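## Task

Pick up the small yellow sponge on the desk and set it on this room's counter, without disturbing the stacked cartons. Only if the cartons cut off every route to the counter, set the sponge on top of the coffee table instead. At the end the coffee table must stand upright, the robot must not have toppled or be left leaning, and the sponge must stay in place without the robot holding it.

## Robot and tools

ROBOT. A Hello Robot Stretch 3 with one arm: a two-wheel base (0.33 m long, 0.34 m wide), a lift riding a vertical mast, and a telescoping arm that reaches out to the robot's right side, ending in a wrist (yaw, pitch, roll) and a two-finger gripper. The arm cannot reach forward, so to shift the gripper forward or back you drive the base. Turning in place pivots about the midpoint of the drive wheels, 0.05 m behind the front edge. Retracted with the wrist folded, the gripper pokes out up to 0.06 m past the right side and a turn sweeps a 0.28 m radius; an unfolded, level wrist reaches beyond that.

FRAMES. Base frame: origin on the floor between the drive wheels, x forward, y left, z up. Odometry frame: the base frame as it was when the scene began. hand_pose is in the base frame, located where the closed fingertips meet; with all wrist joints at 0 its x points up, y back along the arm toward the mast, z toward the rear. Fingertip pads are round, 0.04 m across.

execute_actions. Arguments: "actions", a list holding one action or nothing (empty just reports state and images), and optional "cameras": a list drawn from head_camera, nav_camera, wrist_camera, all (missing, null or ["all"] gives all; [] gives none; an unknown name rejects the call). One action may contain:
- "base": exactly one of {"translate_m": d}, a relative straight drive in metres from the current spot, forward positive, -1 to 1; or {"rotate_rad": d}, a relative in-place turn in radians, counter-clockwise (left) positive, -3.2 to 3.2. No sideways driving. Offsets count from the base position in the latest reported state.
- "joints": absolute targets keyed by name, any subset: lift_m 0 to 1.1 m (arm height); arm_m 0 to 0.52 m (extension); wrist_yaw_rad -1.345 to 4.42 (0 along the arm, positive turns toward the front, 3.0 is folded over the base); wrist_pitch_rad -1.57 to 0.451 (0 level, negative tips fingers down); wrist_roll_rad -2.911 to 2.911 (0 fingers side by side, level); gripper_m -0.089 to 0.179 (bigger is wider; real fingertip gap is about 0.007 less when nearly shut, 0.025 less when fully open, zero below 0.007); head_pan_rad -3.953 to 1.73 (0 ahead, positive left, -1.57 faces the arm); head_tilt_rad -1.53 to 0.419 (negative down). Done tolerances: 0.004 for lift, arm, gripper; 0.02 for yaw, roll, head; 0.05 for pitch.
- "contact_limits": {"arm_m": percent, 1 to 100}: the arm motion halts (contact_stop) when its effort reaches that level; smaller is gentler, too small halts at once. It also caps the arm's holding force until the next action.
All motions in an action start together. A joint or base left out may still be driving toward an earlier target. Unknown keys or out-of-range numbers reject the call with no motion. If a result reports a stop, later motion, wait and finish calls in that same reply are skipped. Example: {"actions":[{"base":{"translate_m":0.3},"joints":{"head_pan_rad":-0.8}}]}

wait: {"seconds": 0 to 10}; commands nothing, returns state and images.
zoom_image: {"camera": one of the three, "region": [x0, y0, x1, y1]} in pixels of that camera's latest full image, top-left origin, at most 504 by 504.
finished_scene: {"scene": 1 or 2}; ends the current scene for good and says whether it succeeded. Only call it once the object rests on its own.

RESULTS. base_status and joint_status: done (for the base, wheels turned the full amount even if slipping), off_target (stuck short, may still push), contact_stop, time_out, torque_fault (after the last three the old target is dropped). After contact_stop the arm or lift goes slack until recommanded; a slack lift may sag under load or be lifted by closing fingers on a surface. on_its_own lists uncommanded behaviour; "held at" is the held target, not the actual position. joint_positions, motor_effort (percent, positive toward higher values, peak in brackets; biased and noisy; effort at rest out of range suggests contact or load; positive wheel effort pushes forward). lidar_m: 12 distances in metres, 30-degree sectors, first straight ahead then counter-clockwise (4th left, 7th behind, 10th right), "-" for nothing; one plane 0.17 m up, sees legs not tabletops, misses glass and thin legs, partly blocked by the robot's own body. wrist_depth_mm (45 to 1000) and head_depth_mm (280 to 4000, sideways picture): 7x7 grids of median depth from top-left. base_odometry (wheel-only, heading -3.142 to 3.142, left positive), turned_by_wheels, turned_by_imu, base_tilt in degrees (forward/right positive, a few degrees of fixed bias). A pictures line orders the images; head_camera is 896x504, nav_camera 672x504 fisheye, wrist_camera 644x364; changed camera poses are listed.

SPEED. The base is fast only when stowed: lift_m under 0.30, arm_m under 0.03, wrist_yaw_rad over 2.54; otherwise slow.

GRIPPING. Close to a gripper_m below the object's width (lower squeezes harder, but overloading lets it slip); open at least 0.02 above the touch value. Neither reading nor status confirms a grasp; check images or depth.

CAUTIONS. Fold or unfold the wrist only with lift_m 0.32 to 0.95, pitch -0.4, roll near 0; once folded, lift may drop to 0.25. With yaw below -0.4 keep pitch at -0.5 or lower. The base, wrist and head never stop on contact and keep pushing; wrist servos can shut off for 10 s after hard strain. Pushing an unyielding object with the gripper above about 0.45 m, repeat pushes, driving while holding or hooking something fixed, or snagging furniture (especially reversing) can tip the robot: reverse the last move in small steps, free the gripper, and lower lift to about 0.2 if still leaning. Avoid drops, slams and hard shoves, keep the cartons untouched and the coffee table upright. The simulation keeps running while you compose replies, with the robot holding its last command, and loose objects may occasionally get nudged.

Each tool is called after "Request:" as name([rows], argument=value, ...), one row to a line, values as JSON.

## Session

Request:
execute_actions(actions=[])

Scene clock: 0.00 s.
base_odometry: x=+0.000 y=+0.000 heading=+0.000 (m, m, rad; odometry frame)
turned_by_wheels: +0.000 (rad since the last result)
turned_by_imu: +0.000 (rad since the last result)
base_tilt: forward=+0.0 right=-1.7 (deg)
lidar_m: 1.55 1.90 1.92 1.24 1.24 1.60 1.87 1.84 1.22 0.96 0.94 0.99
head_depth_mm: 1903 1535 1570 1365 1251 1275 1281 / 2009 1491 1491 1505 1515 1549 1567 / 2017 2163 2194 2228 2241 2279 1944 / 1976 2032 2069 2080 2115 2141 2022 / 1896 1927 1959 1976 2003 2022 2008 / 1811 1842 1869 1879 1899 1915 1906 / 1738 1753 1772 1781 1805 1822 1842
base_status: not commanded
joint_positions: lift_m=+0.362 arm_m=+0.002 wrist_yaw_rad=+2.872 wrist_pitch_rad=-0.403 wrist_roll_rad=+0.002 gripper_m=+0.037 head_pan_rad=+0.012 head_tilt_rad=+0.000
joint_status: not commanded
motor_effort: left_wheel=-1 right_wheel=+0 lift_m=+32 arm_m=+0 wrist_yaw_rad=+0 wrist_pitch_rad=+4 wrist_roll_rad=+1 gripper_m=+0 head_pan_rad=+1 head_tilt_rad=+1 (%)
hand_pose: x=+0.0391 y=+0.0712 z=+0.3785 quat_wxyz=(+0.234, +0.706, +0.047, +0.667) (m; base frame)
wrist_depth_mm: - - - - - - - / - - - - - - - / - - - - - - - / - - 992 970 956 934 918 / 783 - 766 750 773 732 726 / 642 632 654 619 - 608 606 / 541 540 534 528 514 516 508
pictures: head_camera (sideways: a quarter turn clockwise sets it upright), nav_camera (sideways: a quarter turn counterclockwise sets it upright), wrist_camera
Images, in order (width x height): head_camera 896x504, nav_camera 672x504, wrist_camera 644x364.

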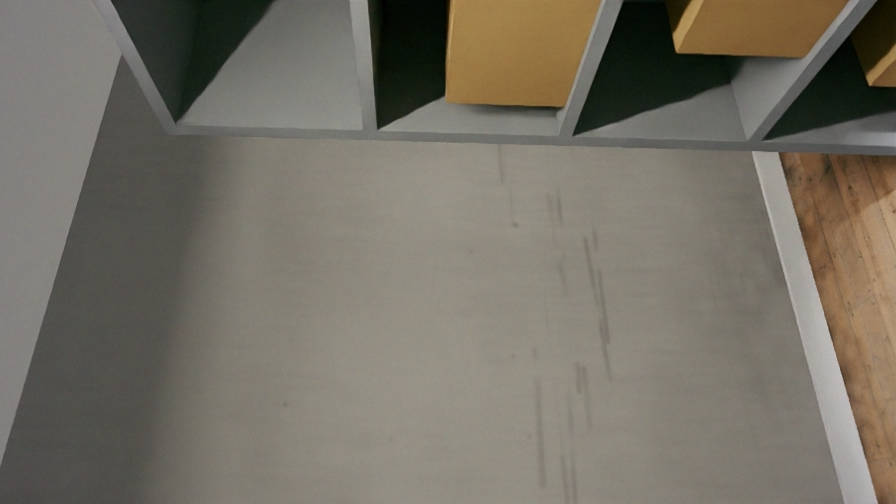

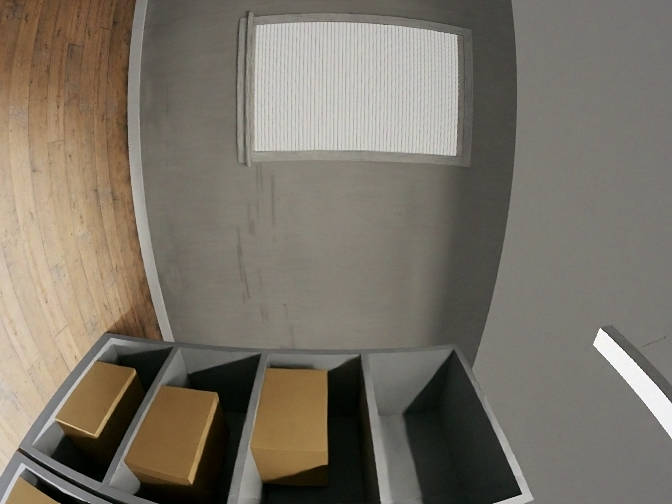

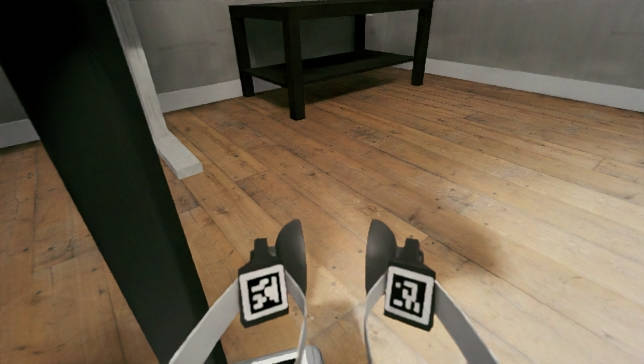

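Let me look around.

Request:
execute_actions([
  {"joints": {"head_pan_rad": 1.5, "head_tilt_rad": -0.5}},
], cameras=["nav_camera"])

Request:
execute_actions([
  {"joints": {"head_pan_rad": -1.5}},
], cameras=["nav_camera"])

Request:
execute_actions([
  {"joints": {"head_pan_rad": -3.1}},
], cameras=["nav_camera"])

Scene clock: 11.70 s.
base_odometry: x=+0.000 y=+0.000 heading=+0.000 (m, m, rad; odometry frame)
turned_by_wheels: +0.000 (rad since the last result)
turned_by_imu: +0.001 (rad since the last result)
base_tilt: forward=+0.1 right=-2.0 (deg)
lidar_m: 1.54 1.90 1.92 1.25 1.24 1.61 1.87 1.84 1.22 0.96 0.94 1.00
head_depth_mm: 1985 2176 2341 2101 1927 1533 1271 / 1854 2078 2267 1971 1909 1526 1265 / 1738 1930 2143 1840 1886 1512 1264 / 1638 1816 2016 1738 1768 1514 1254 / 1545 1702 1883 2028 1886 1499 1253 / 1476 1599 1767 1904 1868 1494 1251 / 1400 1516 1621 1097 1735 1479 1243
base_status: not commanded
joint_positions: lift_m=+0.362 arm_m=+0.002 wrist_yaw_rad=+2.872 wrist_pitch_rad=-0.403 wrist_roll_rad=+0.002 gripper_m=+0.037 head_pan_rad=+1.493 head_tilt_rad=-0.493
joint_status: all done
motor_effort: left_wheel=-1(1) right_wheel=+0(0) lift_m=+32(31) arm_m=+0(0) wrist_yaw_rad=+1(1) wrist_pitch_rad=+4(4) wrist_roll_rad=+1(1) gripper_m=+0(1) head_pan_rad=+2(34) head_tilt_rad=-2(17) (%)
hand_pose: x=+0.0391 y=+0.0712 z=+0.3785 quat_wxyz=(+0.234, +0.706, +0.047, +0.667) (m; base frame)
wrist_depth_mm: - - - - - - - / - - - - - - - / - - - - - - - / - - 975 956 941 917 902 / 794 - 765 763 764 732 716 / 648 629 649 623 - 601 600 / 542 541 534 533 508 517 510
pictures: nav_camera (sideways: a quarter turn counterclockwise sets it upright)
camera_calibration (this result's frames):
nav_camera: T_world_to_cam=[[0.0256549, 0.437577, 0.898815, -1.13139], [0.999483, -0.0286508, -0.01458, 0.0680049], [0.0193719, 0.898724, -0.438086, 0.522321], [0, 0, 0, 1]] pos_world=[-0.0490626, 0.0275943, 1.24672]
Images, in order (width x height): nav_camera 672x504.

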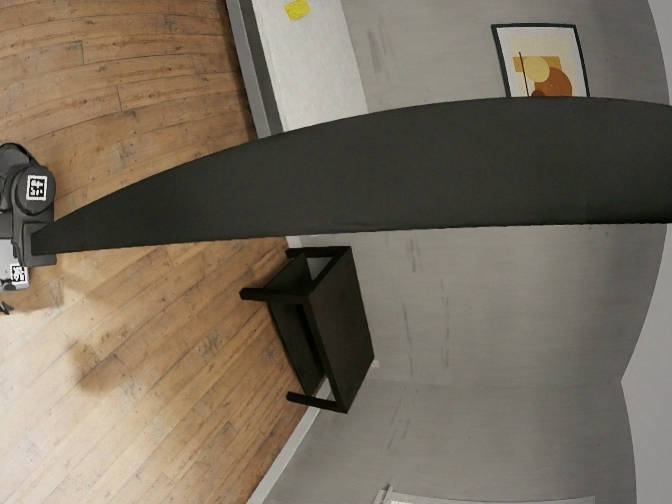

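Scene clock: 13.67 s.
base_odometry: x=+0.000 y=+0.000 heading=+0.000 (m, m, rad; odometry frame)
turned_by_wheels: +0.000 (rad since the last result)
turned_by_imu: +0.000 (rad since the last result)
base_tilt: forward=+0.2 right=-1.8 (deg)
lidar_m: 1.54 1.89 1.92 1.25 1.24 1.60 1.87 1.84 1.22 0.96 0.94 1.00
head_depth_mm: 1379 1329 1306 1367 1613 1535 1272 / 887 995 1128 1379 1536 1528 1271 / 949 962 1081 1237 1401 1518 1263 / 1146 915 1282 1422 1609 1479 1258 / 1155 878 961 1472 1602 1420 1256 / 1113 843 924 1456 1235 1345 1248 / 1075 818 892 1398 1219 1270 1243
base_status: not commanded
joint_positions: lift_m=+0.362 arm_m=+0.002 wrist_yaw_rad=+2.872 wrist_pitch_rad=-0.403 wrist_roll_rad=+0.002 gripper_m=+0.037 head_pan_rad=-1.493 head_tilt_rad=-0.494
joint_status: all done
motor_effort: left_wheel=-1(0) right_wheel=+0(0) lift_m=+32(32) arm_m=+0(1) wrist_yaw_rad=+1(1) wrist_pitch_rad=+4(4) wrist_roll_rad=+1(1) gripper_m=-1(0) head_pan_rad=-3(33) head_tilt_rad=-3(3) (%)
hand_pose: x=+0.0391 y=+0.0712 z=+0.3785 quat_wxyz=(+0.234, +0.706, +0.047, +0.667) (m; base frame)
wrist_depth_mm: - - - - - - - / - - - - - - - / - - - - - - - / - - 975 969 946 933 914 / 791 - 771 743 779 733 726 / 648 629 648 617 - 608 597 / 542 533 533 528 510 518 518
pictures: nav_camera (sideways: a quarter turn counterclockwise sets it upright)
camera_calibration (this result's frames):
nav_camera: T_world_to_cam=[[0.0426886, -0.436465, 0.898708, -1.13135], [-0.991789, -0.127048, -0.014592, 0.0801673], [0.120548, -0.890706, -0.438304, 0.521988], [0, 0, 0, 1]] pos_world=[0.0648802, -0.0186714, 1.24671]
Images, in order (width x height): nav_camera 672x504.

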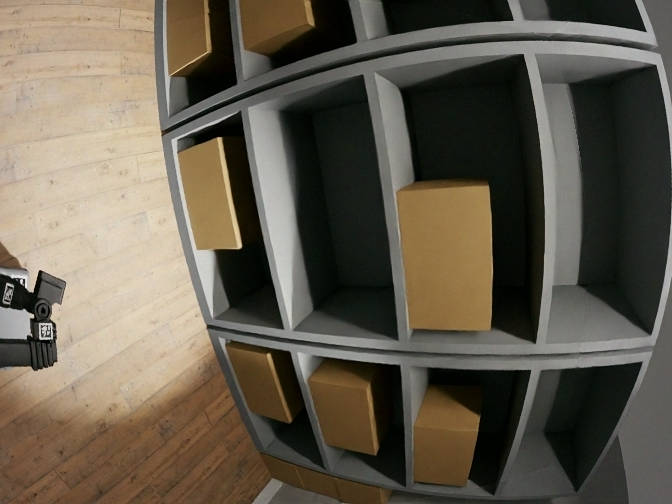

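Scene clock: 15.03 s.
base_odometry: x=+0.000 y=+0.000 heading=+0.000 (m, m, rad; odometry frame)
turned_by_wheels: +0.000 (rad since the last result)
turned_by_imu: +0.000 (rad since the last result)
base_tilt: forward=+0.2 right=-2.0 (deg)
lidar_m: 1.55 1.90 1.91 1.25 1.24 1.60 1.87 1.84 1.21 0.95 0.94 1.00
head_depth_mm: 1961 2170 2292 2269 1856 1535 1273 / 1864 2094 2309 2523 1907 1529 1269 / 1785 1968 2226 2441 1908 1514 1267 / 1698 1873 2083 2302 1906 1511 1256 / 1627 1787 1984 2193 1876 1505 1252 / 1562 1703 1889 2109 1879 1498 1244 / 1501 1634 1807 2018 1849 1497 1244
base_status: not commanded
joint_positions: lift_m=+0.362 arm_m=+0.002 wrist_yaw_rad=+2.872 wrist_pitch_rad=-0.403 wrist_roll_rad=+0.002 gripper_m=+0.037 head_pan_rad=-3.093 head_tilt_rad=-0.494
joint_status: all done
motor_effort: left_wheel=-1(1) right_wheel=+0(0) lift_m=+32(32) arm_m=+0(0) wrist_yaw_rad=+0(1) wrist_pitch_rad=+4(4) wrist_roll_rad=+1(1) gripper_m=+1(0) head_pan_rad=-3(33) head_tilt_rad=-3(2) (%)
hand_pose: x=+0.0391 y=+0.0712 z=+0.3785 quat_wxyz=(+0.234, +0.706, +0.047, +0.667) (m; base frame)
wrist_depth_mm: - - - - - - - / - - - - - - - / - - - - - - - / - - 988 959 933 923 898 / 786 - 772 759 764 733 723 / 643 625 663 622 - 605 612 / 547 538 532 528 512 513 512
pictures: nav_camera (sideways: a quarter turn counterclockwise sets it upright)
camera_calibration (this result's frames):
nav_camera: T_world_to_cam=[[-0.437554, -0.0299244, 0.898694, -1.1284], [-0.0980273, 0.995077, -0.0145936, 0.0747175], [-0.893833, -0.094482, -0.438334, 0.528214], [0, 0, 0, 1]] pos_world=[-0.0142783, -0.0582097, 1.24671]
Images, in order (width x height): nav_camera 672x504.

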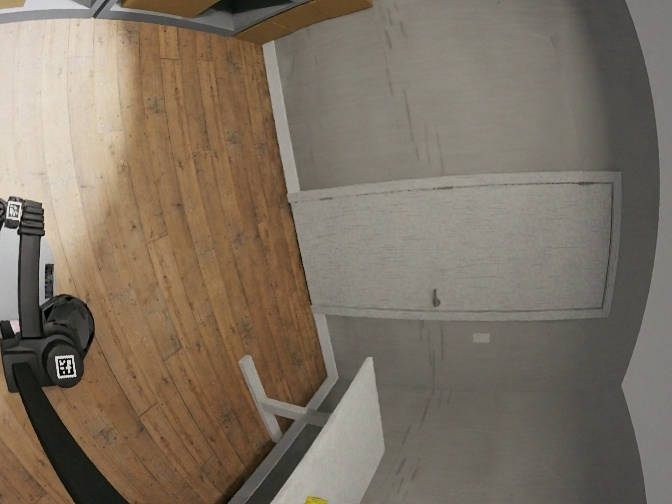

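Request:
execute_actions([
  {"joints": {"head_pan_rad": -3.9, "head_tilt_rad": -0.5}},
], cameras=["head_camera"])

Scene clock: 28.07 s.
base_odometry: x=+0.000 y=+0.000 heading=+0.000 (m, m, rad; odometry frame)
turned_by_wheels: +0.000 (rad since the last result)
turned_by_imu: +0.000 (rad since the last result)
base_tilt: forward=+0.0 right=-1.8 (deg)
lidar_m: 1.55 1.90 1.92 1.25 1.24 1.61 1.87 1.84 1.21 0.95 0.94 0.99
head_depth_mm: - - - - - - 1241 / 1400 - - - - - - / 1450 1589 1670 1189 1903 - - / 1504 1650 1675 1235 1893 1516 1261 / 1567 1717 1670 1293 1878 1498 1253 / 1620 1802 1646 2117 1871 1498 1246 / 1692 1879 1626 1812 1814 1489 1242
base_status: not commanded
joint_positions: lift_m=+0.362 arm_m=+0.002 wrist_yaw_rad=+2.872 wrist_pitch_rad=-0.403 wrist_roll_rad=+0.002 gripper_m=+0.037 head_pan_rad=-3.893 head_tilt_rad=-0.494
joint_status: all done
motor_effort: left_wheel=-1(1) right_wheel=+0(0) lift_m=+32(32) arm_m=+0(0) wrist_yaw_rad=+0(0) wrist_pitch_rad=+4(4) wrist_roll_rad=+1(1) gripper_m=+1(0) head_pan_rad=-2(32) head_tilt_rad=-3(2) (%)
hand_pose: x=+0.0391 y=+0.0712 z=+0.3785 quat_wxyz=(+0.234, +0.706, +0.047, +0.667) (m; base frame)
wrist_depth_mm: - - - - - - - / - - - - - - - / - - - - - - - / - - 976 959 967 935 906 / 777 - 768 759 760 733 721 / 639 626 654 615 - 616 602 / 543 542 535 528 511 517 515
pictures: head_camera (sideways: a quarter turn clockwise sets it upright)
camera_calibration (this result's frames):
head_camera: T_world_to_cam=[[0.387263, -0.335867, -0.858616, 1.13423], [-0.707225, -0.705684, -0.0429362, 0.0627754], [-0.59149, 0.623862, -0.510819, 0.62851], [0, 0, 0, 1]] pos_world=[-0.023091, 0.0331467, 1.29762]
Images, in order (width x height): head_camera 896x504.

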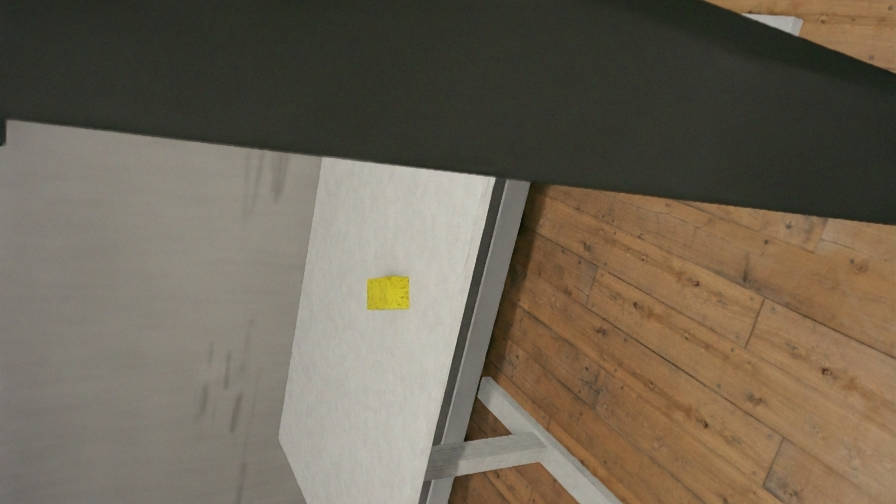

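Request:
execute_actions([
  {"joints": {"lift_m": 0.28, "head_pan_rad": 0.0}},
], cameras=[])

Request:
execute_actions([
  {"base": {"rotate_rad": 2.76}},
], cameras=[])

Request:
execute_actions([
  {"base": {"translate_m": 0.59}},
], cameras=[])

Request:
execute_actions([
  {"base": {"rotate_rad": 0.87}, "joints": {"head_pan_rad": -1.57, "head_tilt_rad": -0.7}},
], cameras=["head_camera"])

Scene clock: 58.17 s.
base_odometry: x=+0.000 y=+0.000 heading=+0.000 (m, m, rad; odometry frame)
turned_by_wheels: +0.000 (rad since the last result)
turned_by_imu: +0.001 (rad since the last result)
base_tilt: forward=+0.1 right=-1.8 (deg)
lidar_m: 1.55 1.90 1.92 1.25 1.24 1.61 1.86 1.84 1.21 0.96 0.94 0.99
head_depth_mm: 1295 1171 1345 1310 1457 1447 1270 / 1288 1361 1605 1666 1651 1532 1269 / 1867 2077 2268 2317 1853 1513 1262 / 1779 1979 2178 2401 1900 1512 1256 / 1698 1865 2063 2278 1881 1502 1253 / 1620 1780 1955 2170 1871 1495 1254 / 1555 1687 1866 2054 1864 1495 1242
base_status: not commanded
joint_positions: lift_m=+0.280 arm_m=+0.002 wrist_yaw_rad=+2.872 wrist_pitch_rad=-0.404 wrist_roll_rad=+0.002 gripper_m=+0.037 head_pan_rad=-0.007 head_tilt_rad=-0.494
joint_status: all done
motor_effort: left_wheel=-1(1) right_wheel=+0(0) lift_m=+28(26) arm_m=-1(0) wrist_yaw_rad=+0(0) wrist_pitch_rad=+4(4) wrist_roll_rad=+1(1) gripper_m=+0(1) head_pan_rad=+3(32) head_tilt_rad=-2(3) (%)
hand_pose: x=+0.0390 y=+0.0711 z=+0.2961 quat_wxyz=(+0.234, +0.706, +0.047, +0.667) (m; base frame)
wrist_depth_mm: - - - - - - - / - - - - - - - / - - - - - - - / 855 - 815 795 791 781 751 / 652 - 635 630 647 610 599 / 534 521 547 519 - 504 493 / 456 - - 436 425 432 425
pictures: none
No camera images: the call's "cameras" was empty. Leave "cameras" out to get every camera's image.

Scene clock: 61.13 s.
base_odometry: x=+0.000 y=+0.000 heading=+2.760 (m, m, rad; odometry frame)
turned_by_wheels: +2.760 (rad since the last result)
turned_by_imu: +2.756 (rad since the last result)
base_tilt: forward=+0.2 right=-1.9 (deg)
lidar_m: 1.61 1.84 1.86 1.08 0.94 0.94 1.13 1.90 1.90 1.32 1.24 1.68
head_depth_mm: 1491 1603 1644 1151 1920 1533 1274 / 1606 1735 1733 1201 1902 1525 1266 / 1726 1872 1706 1323 1903 1517 1259 / 1872 2065 1678 1937 1896 1509 1259 / 2044 2231 2337 2491 1828 1497 1250 / 1952 2124 2306 2407 1863 1496 1244 / 1783 1934 2087 2230 1852 1486 1239
base_status: done
joint_positions: lift_m=+0.280 arm_m=+0.002 wrist_yaw_rad=+2.872 wrist_pitch_rad=-0.404 wrist_roll_rad=+0.002 gripper_m=+0.037 head_pan_rad=-0.007 head_tilt_rad=-0.494
joint_status: not commanded
motor_effort: left_wheel=-2(9) right_wheel=+2(10) lift_m=+28(28) arm_m=-1(1) wrist_yaw_rad=+1(0) wrist_pitch_rad=+4(4) wrist_roll_rad=+1(1) gripper_m=+0(0) head_pan_rad=+2(3) head_tilt_rad=-3(2) (%)
hand_pose: x=+0.0390 y=+0.0711 z=+0.2961 quat_wxyz=(+0.234, +0.706, +0.047, +0.667) (m; base frame)
wrist_depth_mm: - 943 - - - - - / - 994 - - - - - / 987 - - - - - - / 772 - 825 787 785 778 766 / 653 - 635 633 638 609 605 / 539 525 542 520 - 503 499 / 454 - - 440 420 432 427
pictures: none
No camera images: the call's "cameras" was empty. Leave "cameras" out to get every camera's image.

Scene clock: 64.73 s.
base_odometry: x=-0.548 y=+0.220 heading=+2.760 (m, m, rad; odometry frame)
turned_by_wheels: +0.000 (rad since the last result)
turned_by_imu: +0.001 (rad since the last result)
base_tilt: forward=+0.1 right=-1.9 (deg)
lidar_m: 1.02 1.43 1.43 1.67 1.35 1.38 1.56 2.31 2.09 0.99 1.26 1.26
head_depth_mm: 1106 1187 1285 1150 855 680 1237 / 1189 1276 1396 1140 850 719 1267 / 1284 1393 1502 1131 846 1400 1260 / 1395 1517 1684 1122 844 1469 1257 / 1522 1685 1876 1110 931 1504 1249 / 1510 1652 1800 1889 1796 1498 1248 / 1384 1494 1616 1767 1823 1492 1239
base_status: done
joint_positions: lift_m=+0.280 arm_m=+0.002 wrist_yaw_rad=+2.872 wrist_pitch_rad=-0.404 wrist_roll_rad=+0.002 gripper_m=+0.037 head_pan_rad=-0.007 head_tilt_rad=-0.495
joint_status: not commanded
motor_effort: left_wheel=-2(6) right_wheel=+2(9) lift_m=+28(28) arm_m=-1(0) wrist_yaw_rad=+0(1) wrist_pitch_rad=+4(4) wrist_roll_rad=+1(1) gripper_m=-1(0) head_pan_rad=+3(4) head_tilt_rad=-1(2) (%)
hand_pose: x=+0.0390 y=+0.0711 z=+0.2960 quat_wxyz=(+0.234, +0.706, +0.047, +0.667) (m; base frame)
wrist_depth_mm: - - - - - - - / - - - - - - - / - - - - - - - / 849 - 822 800 782 772 759 / 654 - 639 631 645 606 601 / 532 519 542 516 - 503 495 / 452 - - 440 424 429 426
pictures: none
No camera images: the call's "cameras" was empty. Leave "cameras" out to get every camera's image.

Scene clock: 66.53 s.
base_odometry: x=-0.548 y=+0.220 heading=-2.653 (m, m, rad; odometry frame)
turned_by_wheels: +0.870 (rad since the last result)
turned_by_imu: +0.869 (rad since the last result)
base_tilt: forward=+0.2 right=-1.7 (deg)
lidar_m: 1.43 1.54 1.39 1.35 1.45 2.13 2.13 1.32 0.99 1.26 1.02 1.47
head_depth_mm: 1047 1191 1116 864 745 1355 1167 / 1055 1196 1105 859 760 1346 1162 / 1055 1200 1096 853 756 1338 1157 / 1061 1206 1087 819 751 1331 1157 / 1064 1213 1073 815 745 1327 1147 / 1068 1215 1066 832 744 1319 1141 / 1079 1221 1056 827 1433 1305 1137
base_status: done
joint_positions: lift_m=+0.280 arm_m=+0.002 wrist_yaw_rad=+2.872 wrist_pitch_rad=-0.404 wrist_roll_rad=+0.002 gripper_m=+0.037 head_pan_rad=-1.563 head_tilt_rad=-0.691
joint_status: all done
motor_effort: left_wheel=-2(9) right_wheel=+2(9) lift_m=+28(28) arm_m=-1(1) wrist_yaw_rad=+0(1) wrist_pitch_rad=+4(4) wrist_roll_rad=+1(0) gripper_m=+0(1) head_pan_rad=-3(33) head_tilt_rad=-3(15) (%)
hand_pose: x=+0.0390 y=+0.0711 z=+0.2960 quat_wxyz=(+0.234, +0.706, +0.047, +0.667) (m; base frame)
wrist_depth_mm: - - - - - - - / - - - - - - - / - - - - - - - / 854 - 817 795 794 768 755 / 661 - 638 636 643 613 597 / 539 521 547 516 - 503 498 / 459 - - 441 424 433 427
pictures: head_camera (sideways: a quarter turn clockwise sets it upright)
camera_calibration (this result's frames):
head_camera: T_world_to_cam=[[-0.0241931, 0.670806, -0.741238, 0.983722], [0.998632, -0.0181618, -0.0490302, 0.0602914], [-0.0463519, -0.741411, -0.669449, 0.831552], [0, 0, 0, 1]] pos_world=[0.00213441, -0.0422698, 1.28881]
Images, in order (width x height): head_camera 896x504.

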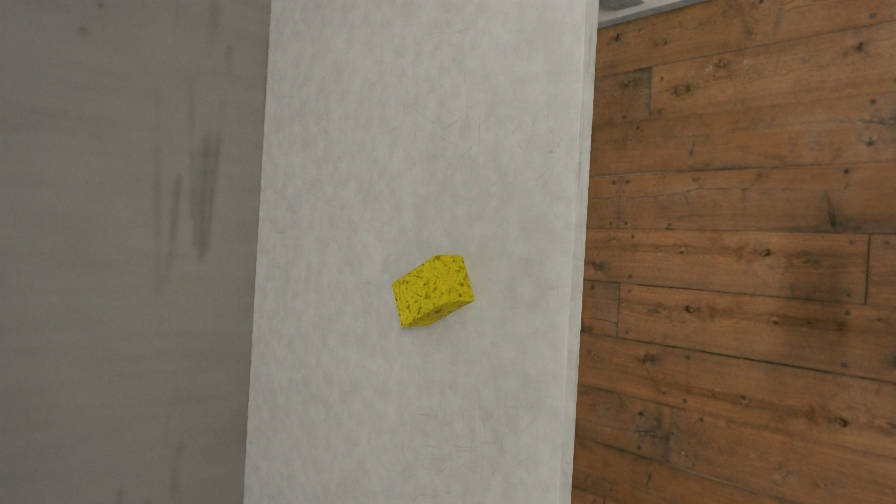

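Request:
execute_actions([
  {"joints": {"lift_m": 0.85}},
], cameras=[])

Request:
execute_actions([
  {"joints": {"wrist_yaw_rad": 0.0, "gripper_m": 0.17}},
], cameras=["wrist_camera"])

Scene clock: 85.53 s.
base_odometry: x=-0.548 y=+0.220 heading=-2.653 (m, m, rad; odometry frame)
turned_by_wheels: +0.000 (rad since the last result)
turned_by_imu: +0.001 (rad since the last result)
base_tilt: forward=+0.1 right=-1.7 (deg)
lidar_m: 1.43 1.54 1.40 1.35 1.45 2.14 2.14 1.32 0.99 1.26 1.02 1.47
head_depth_mm: 1048 1187 1117 864 746 - - / 1053 1196 1105 858 760 - 1119 / 1056 1196 1096 852 757 1399 1118 / 1059 1205 1084 821 752 - - / 1065 1215 1074 815 747 - 1108 / 1070 1217 1066 834 744 1343 1123 / 1075 1230 1055 828 1435 1312 1139
base_status: not commanded
joint_positions: lift_m=+0.850 arm_m=+0.002 wrist_yaw_rad=+2.872 wrist_pitch_rad=-0.404 wrist_roll_rad=+0.002 gripper_m=+0.037 head_pan_rad=-1.563 head_tilt_rad=-0.691
joint_status: all done
motor_effort: left_wheel=-2(2) right_wheel=+2(2) lift_m=+35(39) arm_m=-1(1) wrist_yaw_rad=+0(0) wrist_pitch_rad=+4(4) wrist_roll_rad=+1(1) gripper_m=+1(0) head_pan_rad=-3(4) head_tilt_rad=-2(3) (%)
hand_pose: x=+0.0390 y=+0.0710 z=+0.8657 quat_wxyz=(+0.234, +0.706, +0.047, +0.667) (m; base frame)
wrist_depth_mm: - - - - - - - / - - - - - - - / - - - - - - - / - - - - - - - / - - - - - - - / - - - - - - - / - - - - - - -
pictures: none
No camera images: the call's "cameras" was empty. Leave "cameras" out to get every camera's image.

Scene clock: 87.97 s.
base_odometry: x=-0.548 y=+0.220 heading=-2.654 (m, m, rad; odometry frame)
turned_by_wheels: +0.000 (rad since the last result)
turned_by_imu: +0.000 (rad since the last result)
base_tilt: forward=+0.2 right=-1.9 (deg)
lidar_m: 1.44 1.54 1.40 1.35 1.45 2.13 2.13 1.32 0.99 1.26 1.02 1.46
head_depth_mm: 1047 1189 1117 865 745 - - / 1051 1191 1106 858 762 - - / 1057 1201 1100 850 738 - - / 1063 1208 1086 821 733 - - / 1068 1212 1076 816 745 1310 1149 / 1070 1216 1067 833 1441 1321 1144 / 1073 1221 1060 827 1436 1308 1139
base_status: not commanded
joint_positions: lift_m=+0.850 arm_m=+0.002 wrist_yaw_rad=+0.003 wrist_pitch_rad=-0.404 wrist_roll_rad=+0.002 gripper_m=+0.170 head_pan_rad=-1.563 head_tilt_rad=-0.691
joint_status: all done
motor_effort: left_wheel=-2(2) right_wheel=+2(2) lift_m=+35(35) arm_m=-1(1) wrist_yaw_rad=-2(3) wrist_pitch_rad=+4(5) wrist_roll_rad=+1(1) gripper_m=+0(84) head_pan_rad=-2(4) head_tilt_rad=-2(3) (%)
hand_pose: x=-0.0209 y=-0.3731 z=+0.8657 quat_wxyz=(+0.693, +0.143, -0.693, -0.141) (m; base frame)
wrist_depth_mm: 989 963 935 903 894 868 842 / - - - 968 954 917 902 / 747 740 720 707 670 673 653 / 536 522 514 468 504 490 474 / 416 427 406 399 393 403 384 / 366 - 342 330 324 323 328 / - - - - - 980 863
pictures: wrist_camera
camera_calibration (this result's frames):
wrist_camera: T_world_to_cam=[[-0.998679, -0.0397116, -0.0326157, -0.000362652], [0.00748238, 0.515553, -0.856825, 0.976324], [0.050841, -0.855937, -0.514574, 0.285475], [0, 0, 0, 1]] pos_world=[-0.0221812, -0.259012, 0.983425]
Images, in order (width x height): wrist_camera 644x364.

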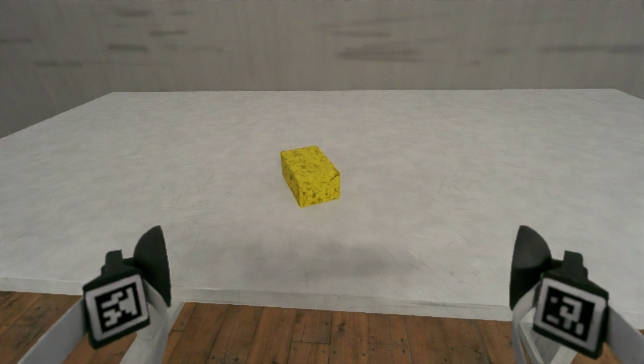

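Request:
execute_actions([
  {"joints": {"arm_m": 0.275}},
], cameras=[])

Request:
execute_actions([
  {"joints": {"lift_m": 0.75}},
], cameras=["wrist_camera", "head_camera"])

Scene clock: 103.83 s.
base_odometry: x=-0.548 y=+0.220 heading=-2.654 (m, m, rad; odometry frame)
turned_by_wheels: +0.000 (rad since the last result)
turned_by_imu: +0.001 (rad since the last result)
base_tilt: forward=+0.2 right=-1.8 (deg)
lidar_m: 1.43 1.54 1.39 1.35 1.44 2.13 2.13 1.32 0.99 1.26 1.02 1.46
head_depth_mm: 1048 1190 1114 893 - - - / 1052 1196 1182 - 1474 1316 1163 / 1054 1202 1195 789 755 1332 1160 / 1058 1206 1181 791 751 1334 1150 / 1065 1211 1081 815 748 1321 1148 / 1073 1215 1066 835 743 1317 1146 / 1077 1224 1057 827 1441 1316 1138
base_status: not commanded
joint_positions: lift_m=+0.850 arm_m=+0.275 wrist_yaw_rad=+0.001 wrist_pitch_rad=-0.404 wrist_roll_rad=+0.002 gripper_m=+0.170 head_pan_rad=-1.563 head_tilt_rad=-0.691
joint_status: all done
motor_effort: left_wheel=-3(3) right_wheel=+2(2) lift_m=+35(35) arm_m=+3(2) wrist_yaw_rad=-1(2) wrist_pitch_rad=+4(4) wrist_roll_rad=+1(1) gripper_m=-1(1) head_pan_rad=-2(3) head_tilt_rad=-3(3) (%)
hand_pose: x=-0.0212 y=-0.6457 z=+0.8657 quat_wxyz=(+0.692, +0.142, -0.693, -0.142) (m; base frame)
wrist_depth_mm: 712 696 683 665 649 624 615 / 791 761 738 716 703 668 667 / 744 742 721 696 681 654 651 / 537 523 514 502 490 488 483 / 414 426 402 398 393 399 380 / 338 - 332 315 321 321 326 / 297 275 265 239 275 273 256
pictures: none
No camera images: the call's "cameras" was empty. Leave "cameras" out to get every camera's image.

Scene clock: 105.57 s.
base_odometry: x=-0.548 y=+0.220 heading=-2.654 (m, m, rad; odometry frame)
turned_by_wheels: +0.000 (rad since the last result)
turned_by_imu: +0.000 (rad since the last result)
base_tilt: forward=+0.0 right=-1.9 (deg)
lidar_m: 1.43 1.54 1.40 1.35 1.45 2.13 2.14 1.32 0.99 1.26 1.02 1.47
head_depth_mm: 1048 1188 1116 862 744 1385 - / 1051 1194 1106 887 - - 1140 / 1056 1200 1097 925 1504 1337 1157 / 1059 1206 1086 - 1465 1333 1154 / 1062 1210 1076 812 747 1324 1142 / 1068 1214 1067 834 744 1321 1144 / 1075 1226 1059 827 1437 1318 1138
base_status: not commanded
joint_positions: lift_m=+0.750 arm_m=+0.275 wrist_yaw_rad=+0.001 wrist_pitch_rad=-0.404 wrist_roll_rad=+0.002 gripper_m=+0.170 head_pan_rad=-1.563 head_tilt_rad=-0.691
joint_status: all done
motor_effort: left_wheel=-3(2) right_wheel=+2(2) lift_m=+28(31) arm_m=+3(3) wrist_yaw_rad=+0(2) wrist_pitch_rad=+4(4) wrist_roll_rad=+1(1) gripper_m=+0(0) head_pan_rad=-3(3) head_tilt_rad=-3(2) (%)
hand_pose: x=-0.0212 y=-0.6457 z=+0.7660 quat_wxyz=(+0.692, +0.142, -0.693, -0.142) (m; base frame)
wrist_depth_mm: 713 709 687 665 642 629 620 / 751 739 716 687 654 632 613 / 460 450 435 430 419 405 398 / 328 323 316 311 309 301 296 / 255 262 186 186 242 247 235 / 209 - 158 157 199 198 201 / 182 170 163 166 170 168 158
pictures: head_camera (sideways: a quarter turn clockwise sets it upright), wrist_camera
camera_calibration (this result's frames):
head_camera: T_world_to_cam=[[-0.023985, 0.670813, -0.741238, 0.98372], [0.998626, -0.0184716, -0.0490302, 0.0602914], [-0.0465819, -0.741396, -0.669449, 0.831553], [0, 0, 0, 1]] pos_world=[0.0021213, -0.0422686, 1.28881]
wrist_camera: T_world_to_cam=[[-0.998729, -0.0384233, -0.0326157, -0.0139021], [0.00814744, 0.515543, -0.856825, 1.03144], [0.0497369, -0.856002, -0.514574, 0.000760232], [0, 0, 0, 1]] pos_world=[-0.0223259, -0.531636, 0.883704]
Images, in order (width x height): head_camera 896x504, wrist_camera 644x364.

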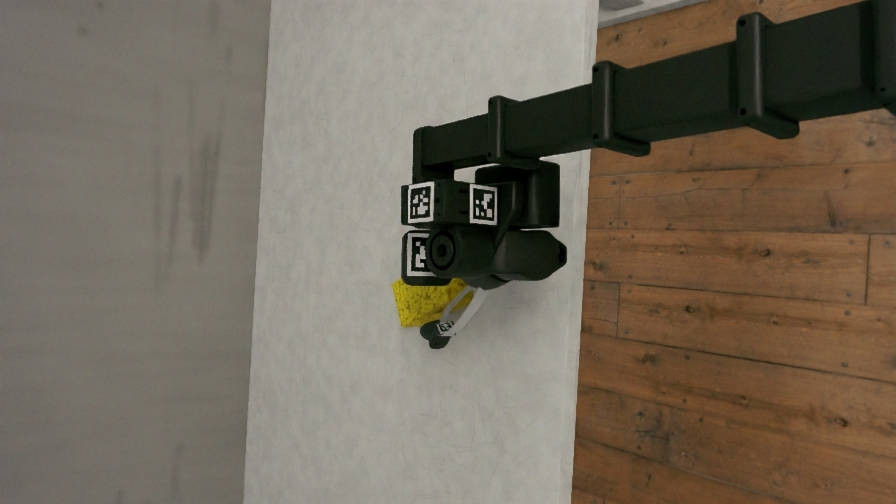

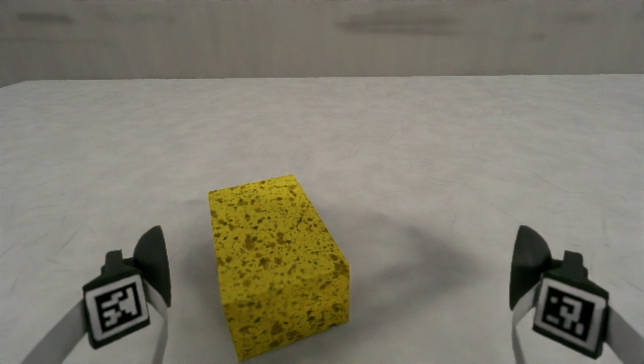

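Request:
execute_actions([
  {"joints": {"lift_m": 0.73}},
], cameras=[])

Request:
execute_actions([
  {"joints": {"gripper_m": 0.03}},
], cameras=["wrist_camera"])

Scene clock: 119.10 s.
base_odometry: x=-0.548 y=+0.220 heading=-2.654 (m, m, rad; odometry frame)
turned_by_wheels: +0.000 (rad since the last result)
turned_by_imu: +0.000 (rad since the last result)
base_tilt: forward=+0.1 right=-1.9 (deg)
lidar_m: 1.43 1.54 1.40 1.35 1.45 2.13 2.14 1.32 0.99 1.26 1.02 1.47
head_depth_mm: 1049 1188 1118 861 745 1378 1193 / 1053 1194 1104 871 722 - - / 1056 1203 1093 910 1488 1338 1160 / 1062 1212 1085 904 1495 1329 1154 / 1067 1214 1076 814 747 1326 1148 / 1066 1219 1066 833 742 1318 1139 / 1076 1225 1056 828 1439 1314 1134
base_status: not commanded
joint_positions: lift_m=+0.730 arm_m=+0.275 wrist_yaw_rad=+0.001 wrist_pitch_rad=-0.404 wrist_roll_rad=+0.002 gripper_m=+0.170 head_pan_rad=-1.563 head_tilt_rad=-0.691
joint_status: all done
motor_effort: left_wheel=-2(2) right_wheel=+2(2) lift_m=+28(28) arm_m=+3(3) wrist_yaw_rad=-2(1) wrist_pitch_rad=+4(4) wrist_roll_rad=+1(1) gripper_m=+0(0) head_pan_rad=-4(3) head_tilt_rad=-3(3) (%)
hand_pose: x=-0.0212 y=-0.6457 z=+0.7460 quat_wxyz=(+0.692, +0.142, -0.693, -0.142) (m; base frame)
wrist_depth_mm: 722 702 680 666 648 635 613 / 679 641 618 595 574 553 537 / 403 392 385 377 366 358 350 / 289 283 198 256 269 263 258 / 224 230 154 151 211 217 206 / 189 - 142 155 175 173 176 / - 149 149 150 148 147 139
pictures: none
No camera images: the call's "cameras" was empty. Leave "cameras" out to get every camera's image.

Scene clock: 121.00 s.
base_odometry: x=-0.548 y=+0.220 heading=-2.654 (m, m, rad; odometry frame)
turned_by_wheels: +0.000 (rad since the last result)
turned_by_imu: +0.000 (rad since the last result)
base_tilt: forward=+0.1 right=-1.9 (deg)
lidar_m: 1.43 1.54 1.40 1.35 1.44 2.14 2.13 1.32 0.99 1.26 1.02 1.47
head_depth_mm: 1051 1186 1114 863 744 1384 1193 / 1053 1196 1109 873 722 - - / 1054 1201 1096 908 1488 1333 1158 / 1060 1208 1086 904 1491 1333 1153 / 1064 1211 1072 837 746 1320 1150 / 1068 1217 1064 834 743 1320 1139 / 1077 1223 1055 827 1432 1317 1141
base_status: not commanded
joint_positions: lift_m=+0.730 arm_m=+0.275 wrist_yaw_rad=+0.001 wrist_pitch_rad=-0.404 wrist_roll_rad=+0.002 gripper_m=+0.030 head_pan_rad=-1.563 head_tilt_rad=-0.691
joint_status: all done
motor_effort: left_wheel=-2(3) right_wheel=+2(2) lift_m=+28(29) arm_m=+3(3) wrist_yaw_rad=-1(1) wrist_pitch_rad=+4(4) wrist_roll_rad=+1(1) gripper_m=-8(84) head_pan_rad=-3(2) head_tilt_rad=-3(3) (%)
hand_pose: x=-0.0212 y=-0.6457 z=+0.7460 quat_wxyz=(+0.692, +0.142, -0.693, -0.142) (m; base frame)
wrist_depth_mm: 720 701 693 669 643 638 615 / 682 648 625 600 574 558 540 / 408 394 387 374 367 359 350 / 290 283 250 185 268 263 258 / 223 221 213 153 210 209 206 / 184 181 186 165 - 173 171 / 154 154 147 150 148 147 146
pictures: wrist_camera
camera_calibration (this result's frames):
wrist_camera: T_world_to_cam=[[-0.998729, -0.0384213, -0.0326171, -0.0145525], [0.00814968, 0.515543, -0.856825, 1.0143], [0.0497358, -0.856002, -0.514574, -0.00953386], [0, 0, 0, 1]] pos_world=[-0.0223261, -0.531636, 0.8637]
Images, in order (width x height): wrist_camera 644x364.

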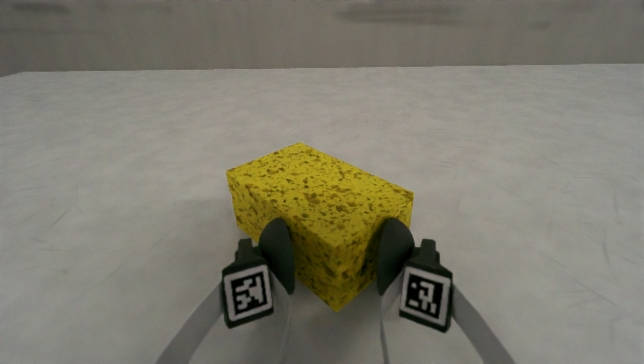

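Request:
execute_actions([
  {"joints": {"gripper_m": 0.15}},
], cameras=[])

Request:
execute_actions([
  {"joints": {"arm_m": 0.32}},
], cameras=[])

Request:
execute_actions([
  {"joints": {"gripper_m": 0.03}},
], cameras=["wrist_camera"])

Scene clock: 130.40 s.
base_odometry: x=-0.548 y=+0.220 heading=-2.654 (m, m, rad; odometry frame)
turned_by_wheels: +0.000 (rad since the last result)
turned_by_imu: +0.001 (rad since the last result)
base_tilt: forward=+0.2 right=-1.9 (deg)
lidar_m: 1.43 1.54 1.39 1.35 1.44 2.13 2.14 1.32 0.99 1.25 1.02 1.47
head_depth_mm: 1046 1188 1113 864 745 1377 1187 / 1051 1190 1106 871 722 - - / 1056 1195 1096 910 1482 1340 1158 / 1063 1206 1085 902 1492 1333 1150 / 1065 1213 1074 839 745 1324 1147 / 1070 1217 1067 835 743 1317 1144 / 1077 1226 1054 829 1436 1309 1139
base_status: not commanded
joint_positions: lift_m=+0.730 arm_m=+0.275 wrist_yaw_rad=+0.001 wrist_pitch_rad=-0.404 wrist_roll_rad=+0.002 gripper_m=+0.150 head_pan_rad=-1.563 head_tilt_rad=-0.691
joint_status: all done
motor_effort: left_wheel=-3(2) right_wheel=+2(3) lift_m=+29(29) arm_m=+4(3) wrist_yaw_rad=-1(1) wrist_pitch_rad=+4(4) wrist_roll_rad=+1(1) gripper_m=+1(83) head_pan_rad=-2(4) head_tilt_rad=-3(2) (%)
hand_pose: x=-0.0212 y=-0.6457 z=+0.7460 quat_wxyz=(+0.692, +0.142, -0.693, -0.142) (m; base frame)
wrist_depth_mm: 720 698 686 662 642 637 611 / 678 652 625 601 575 560 531 / 404 392 385 374 364 357 348 / 289 283 250 186 266 263 259 / 223 221 209 155 194 216 206 / 183 - 179 166 174 173 170 / 159 148 152 151 149 144 146
pictures: none
No camera images: the call's "cameras" was empty. Leave "cameras" out to get every camera's image.

Scene clock: 131.83 s.
base_odometry: x=-0.548 y=+0.220 heading=-2.654 (m, m, rad; odometry frame)
turned_by_wheels: +0.000 (rad since the last result)
turned_by_imu: +0.000 (rad since the last result)
base_tilt: forward=+0.1 right=-2.0 (deg)
lidar_m: 1.43 1.54 1.40 1.35 1.44 2.14 2.14 1.32 0.99 1.26 1.01 1.46
head_depth_mm: 1048 1186 1114 864 745 1379 1191 / 1052 1191 1106 876 741 - - / 1056 1201 1094 - 1101 1340 1158 / 1061 1207 1082 - 1100 1329 1153 / 1065 1211 1075 830 746 1324 1151 / 1071 1219 1063 834 742 1322 1143 / 1077 1226 1057 829 1435 1313 1136
base_status: not commanded
joint_positions: lift_m=+0.730 arm_m=+0.320 wrist_yaw_rad=+0.001 wrist_pitch_rad=-0.404 wrist_roll_rad=+0.002 gripper_m=+0.150 head_pan_rad=-1.563 head_tilt_rad=-0.691
joint_status: all done
motor_effort: left_wheel=-2(3) right_wheel=+2(2) lift_m=+28(28) arm_m=+3(4) wrist_yaw_rad=-1(1) wrist_pitch_rad=+4(4) wrist_roll_rad=+1(1) gripper_m=+0(0) head_pan_rad=-2(2) head_tilt_rad=-3(2) (%)
hand_pose: x=-0.0212 y=-0.6907 z=+0.7460 quat_wxyz=(+0.692, +0.142, -0.693, -0.142) (m; base frame)
wrist_depth_mm: 677 655 634 622 605 592 574 / 671 655 619 599 576 550 538 / 402 395 385 375 365 357 346 / 287 281 278 271 269 263 258 / 223 222 156 146 202 216 206 / 183 - 165 120 129 173 170 / 159 149 151 109 143 144 145
pictures: none
No camera images: the call's "cameras" was empty. Leave "cameras" out to get every camera's image.

Scene clock: 133.53 s.
base_odometry: x=-0.548 y=+0.220 heading=-2.654 (m, m, rad; odometry frame)
turned_by_wheels: +0.000 (rad since the last result)
turned_by_imu: +0.000 (rad since the last result)
base_tilt: forward=+0.2 right=-1.8 (deg)
lidar_m: 1.43 1.54 1.40 1.35 1.45 2.13 2.13 1.32 0.99 1.25 1.02 1.47
head_depth_mm: 1050 1186 1113 864 745 1376 1197 / 1051 1190 1105 874 741 - - / 1056 1204 1096 - 1099 1338 1158 / 1060 1208 1088 - 1102 1330 1153 / 1064 1216 1076 840 747 1328 1149 / 1069 1216 1064 833 742 1312 1142 / 1072 1225 1058 829 1433 1313 1136
base_status: not commanded
joint_positions: lift_m=+0.730 arm_m=+0.320 wrist_yaw_rad=+0.001 wrist_pitch_rad=-0.403 wrist_roll_rad=+0.002 gripper_m=+0.031 head_pan_rad=-1.563 head_tilt_rad=-0.691
joint_status: all done
motor_effort: left_wheel=-3(3) right_wheel=+2(2) lift_m=+28(29) arm_m=+3(3) wrist_yaw_rad=-1(1) wrist_pitch_rad=+4(4) wrist_roll_rad=+1(1) gripper_m=-19(90) head_pan_rad=-3(3) head_tilt_rad=-3(3) (%)
hand_pose: x=-0.0212 y=-0.6908 z=+0.7461 quat_wxyz=(+0.692, +0.142, -0.693, -0.142) (m; base frame)
wrist_depth_mm: 677 654 643 625 605 593 587 / 675 655 626 599 582 562 536 / 404 395 385 372 367 358 350 / 288 283 277 186 267 263 259 / 224 221 213 145 180 209 205 / 184 182 - 119 126 173 171 / 155 153 152 122 141 147 146
pictures: wrist_camera
camera_calibration (this result's frames):
wrist_camera: T_world_to_cam=[[-0.998729, -0.038439, -0.0325894, -0.0163137], [0.00815036, 0.514965, -0.857172, 1.03754], [0.0497312, -0.856349, -0.513998, -0.0487159], [0, 0, 0, 1]] pos_world=[-0.0223265, -0.57664, 0.863775]
Images, in order (width x height): wrist_camera 644x364.

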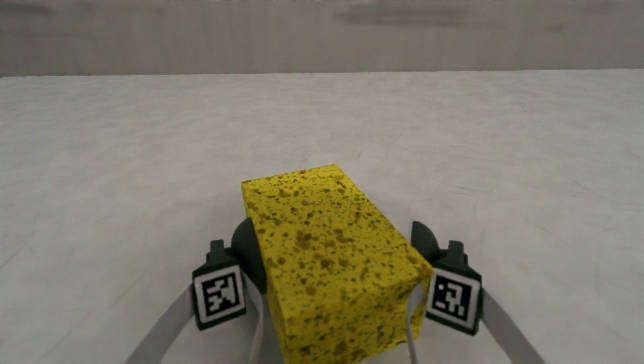

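Good grip. Lift and retract, while looking toward the shelf's ends.

Request:
execute_actions([
  {"joints": {"lift_m": 0.8, "arm_m": 0.0, "head_pan_rad": 0.9, "head_tilt_rad": -0.3}},
], cameras=["nav_camera"])

Scene clock: 148.20 s.
base_odometry: x=-0.548 y=+0.220 heading=-2.654 (m, m, rad; odometry frame)
turned_by_wheels: +0.000 (rad since the last result)
turned_by_imu: +0.001 (rad since the last result)
base_tilt: forward=+0.1 right=-1.9 (deg)
lidar_m: 1.43 1.54 1.40 1.35 1.45 2.13 2.14 1.32 0.99 1.26 1.02 1.46
head_depth_mm: 1478 1547 1614 1678 1766 1759 1440 / 1625 1697 1789 1883 1985 1822 1436 / 1810 1909 2016 1983 2138 1806 1430 / 1531 1607 1708 1847 2014 1790 1427 / 1710 1669 1552 1906 2129 1800 1423 / 1683 1501 1432 1574 1688 1717 1415 / 1580 1600 1449 1482 1534 1604 1410
base_status: not commanded
joint_positions: lift_m=+0.800 arm_m=+0.002 wrist_yaw_rad=+0.001 wrist_pitch_rad=-0.405 wrist_roll_rad=+0.002 gripper_m=+0.031 head_pan_rad=+0.893 head_tilt_rad=-0.310
joint_status: all done
joint sent to its limit — the command would take arm_m past its lower limit, so that joint was sent only as far as its limit.
motor_effort: left_wheel=-2(3) right_wheel=+3(2) lift_m=+35(38) arm_m=-4(2) wrist_yaw_rad=-1(1) wrist_pitch_rad=+5(5) wrist_roll_rad=+0(1) gripper_m=-19(17) head_pan_rad=+3(32) head_tilt_rad=+2(20) (%)
hand_pose: x=-0.0213 y=-0.3733 z=+0.8155 quat_wxyz=(+0.692, +0.143, -0.693, -0.142) (m; base frame)
wrist_depth_mm: 983 963 925 907 880 878 848 / - 983 941 897 870 838 811 / 616 593 582 563 549 532 523 / 433 423 417 189 400 396 391 / 336 331 326 145 308 313 310 / - 960 - 118 126 286 279 / - - - 122 920 974 932
pictures: nav_camera (sideways: a quarter turn counterclockwise sets it upright)
camera_calibration (this result's frames):
nav_camera: T_world_to_cam=[[0.16065, 0.213123, 0.963727, -1.21694], [0.809957, -0.586465, -0.00532345, 0.0571125], [0.564058, 0.781433, -0.266836, 0.296135], [0, 0, 0, 1]] pos_world=[-0.017794, 0.0614435, 1.25212]
Images, in order (width x height): nav_camera 672x504.

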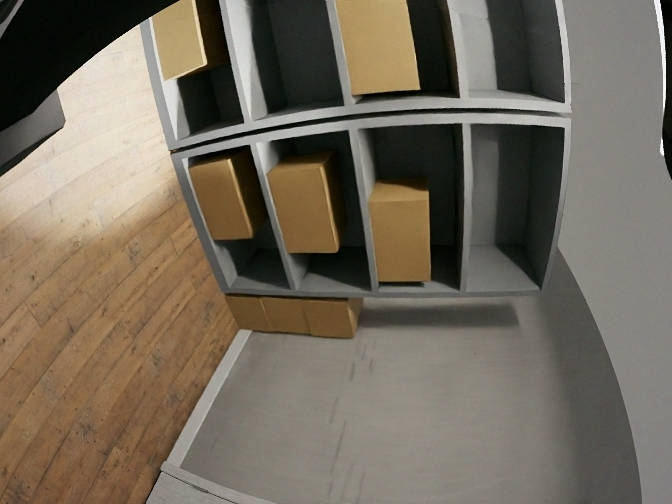

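Request:
execute_actions([
  {"joints": {"head_pan_rad": -3.7}},
], cameras=["nav_camera", "head_camera"])

Scene clock: 157.60 s.
base_odometry: x=-0.548 y=+0.220 heading=-2.654 (m, m, rad; odometry frame)
turned_by_wheels: +0.000 (rad since the last result)
turned_by_imu: +0.001 (rad since the last result)
base_tilt: forward=+0.2 right=-1.7 (deg)
lidar_m: 1.44 1.54 1.40 1.35 1.45 2.13 2.13 1.32 0.99 1.25 1.02 1.46
head_depth_mm: 1963 2045 1685 1764 1891 1837 1483 / 1841 1957 1949 2222 2096 1819 1439 / 2440 2600 2789 2970 2351 1819 1525 / 2308 2483 2671 2882 2431 1789 - / 2181 2330 2484 2679 2417 1795 1507 / 2060 2197 2336 2519 2409 1789 1459 / 1952 2073 2195 2359 2390 1767 1451
base_status: not commanded
joint_positions: lift_m=+0.800 arm_m=+0.002 wrist_yaw_rad=+0.001 wrist_pitch_rad=-0.405 wrist_roll_rad=+0.002 gripper_m=+0.031 head_pan_rad=-3.693 head_tilt_rad=-0.310
joint_status: all done
motor_effort: left_wheel=-3(2) right_wheel=+3(2) lift_m=+35(36) arm_m=-3(3) wrist_yaw_rad=-1(0) wrist_pitch_rad=+5(5) wrist_roll_rad=+1(1) gripper_m=-17(19) head_pan_rad=-2(32) head_tilt_rad=+2(2) (%)
hand_pose: x=-0.0213 y=-0.3733 z=+0.8155 quat_wxyz=(+0.692, +0.143, -0.693, -0.142) (m; base frame)
wrist_depth_mm: 991 993 954 914 883 850 831 / - 977 949 895 875 831 813 / 605 589 568 562 551 538 521 / 432 424 417 189 401 395 390 / 334 330 328 145 308 315 308 / - 957 - 118 125 286 279 / - 989 - 122 937 956 902
pictures: head_camera (sideways: a quarter turn clockwise sets it upright), nav_camera (sideways: a quarter turn counterclockwise sets it upright)
camera_calibration (this result's frames):
head_camera: T_world_to_cam=[[0.30514, -0.165479, -0.93782, 1.23806], [-0.559111, -0.828321, -0.0357607, 0.0525395], [-0.770898, 0.535257, -0.345276, 0.414189], [0, 0, 0, 1]] pos_world=[-0.0291096, 0.0266959, 1.30597]
nav_camera: T_world_to_cam=[[-0.231719, 0.132424, 0.963727, -1.21455], [0.479388, 0.877587, -0.00532346, 0.0591289], [-0.84646, 0.460765, -0.266837, 0.304739], [0, 0, 0, 1]] pos_world=[-0.0518306, -0.0314685, 1.25212]
Images, in order (width x height): head_camera 896x504, nav_camera 672x504.

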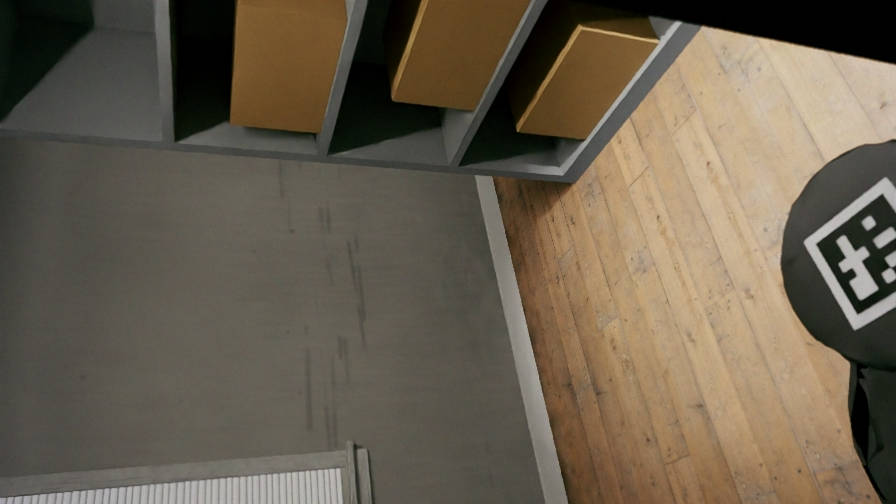

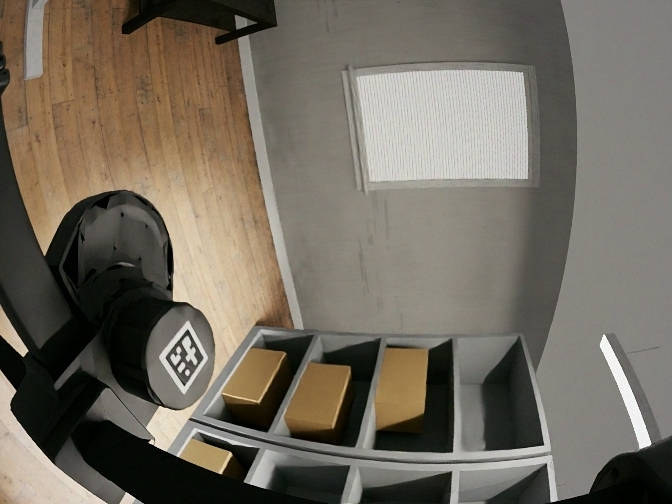

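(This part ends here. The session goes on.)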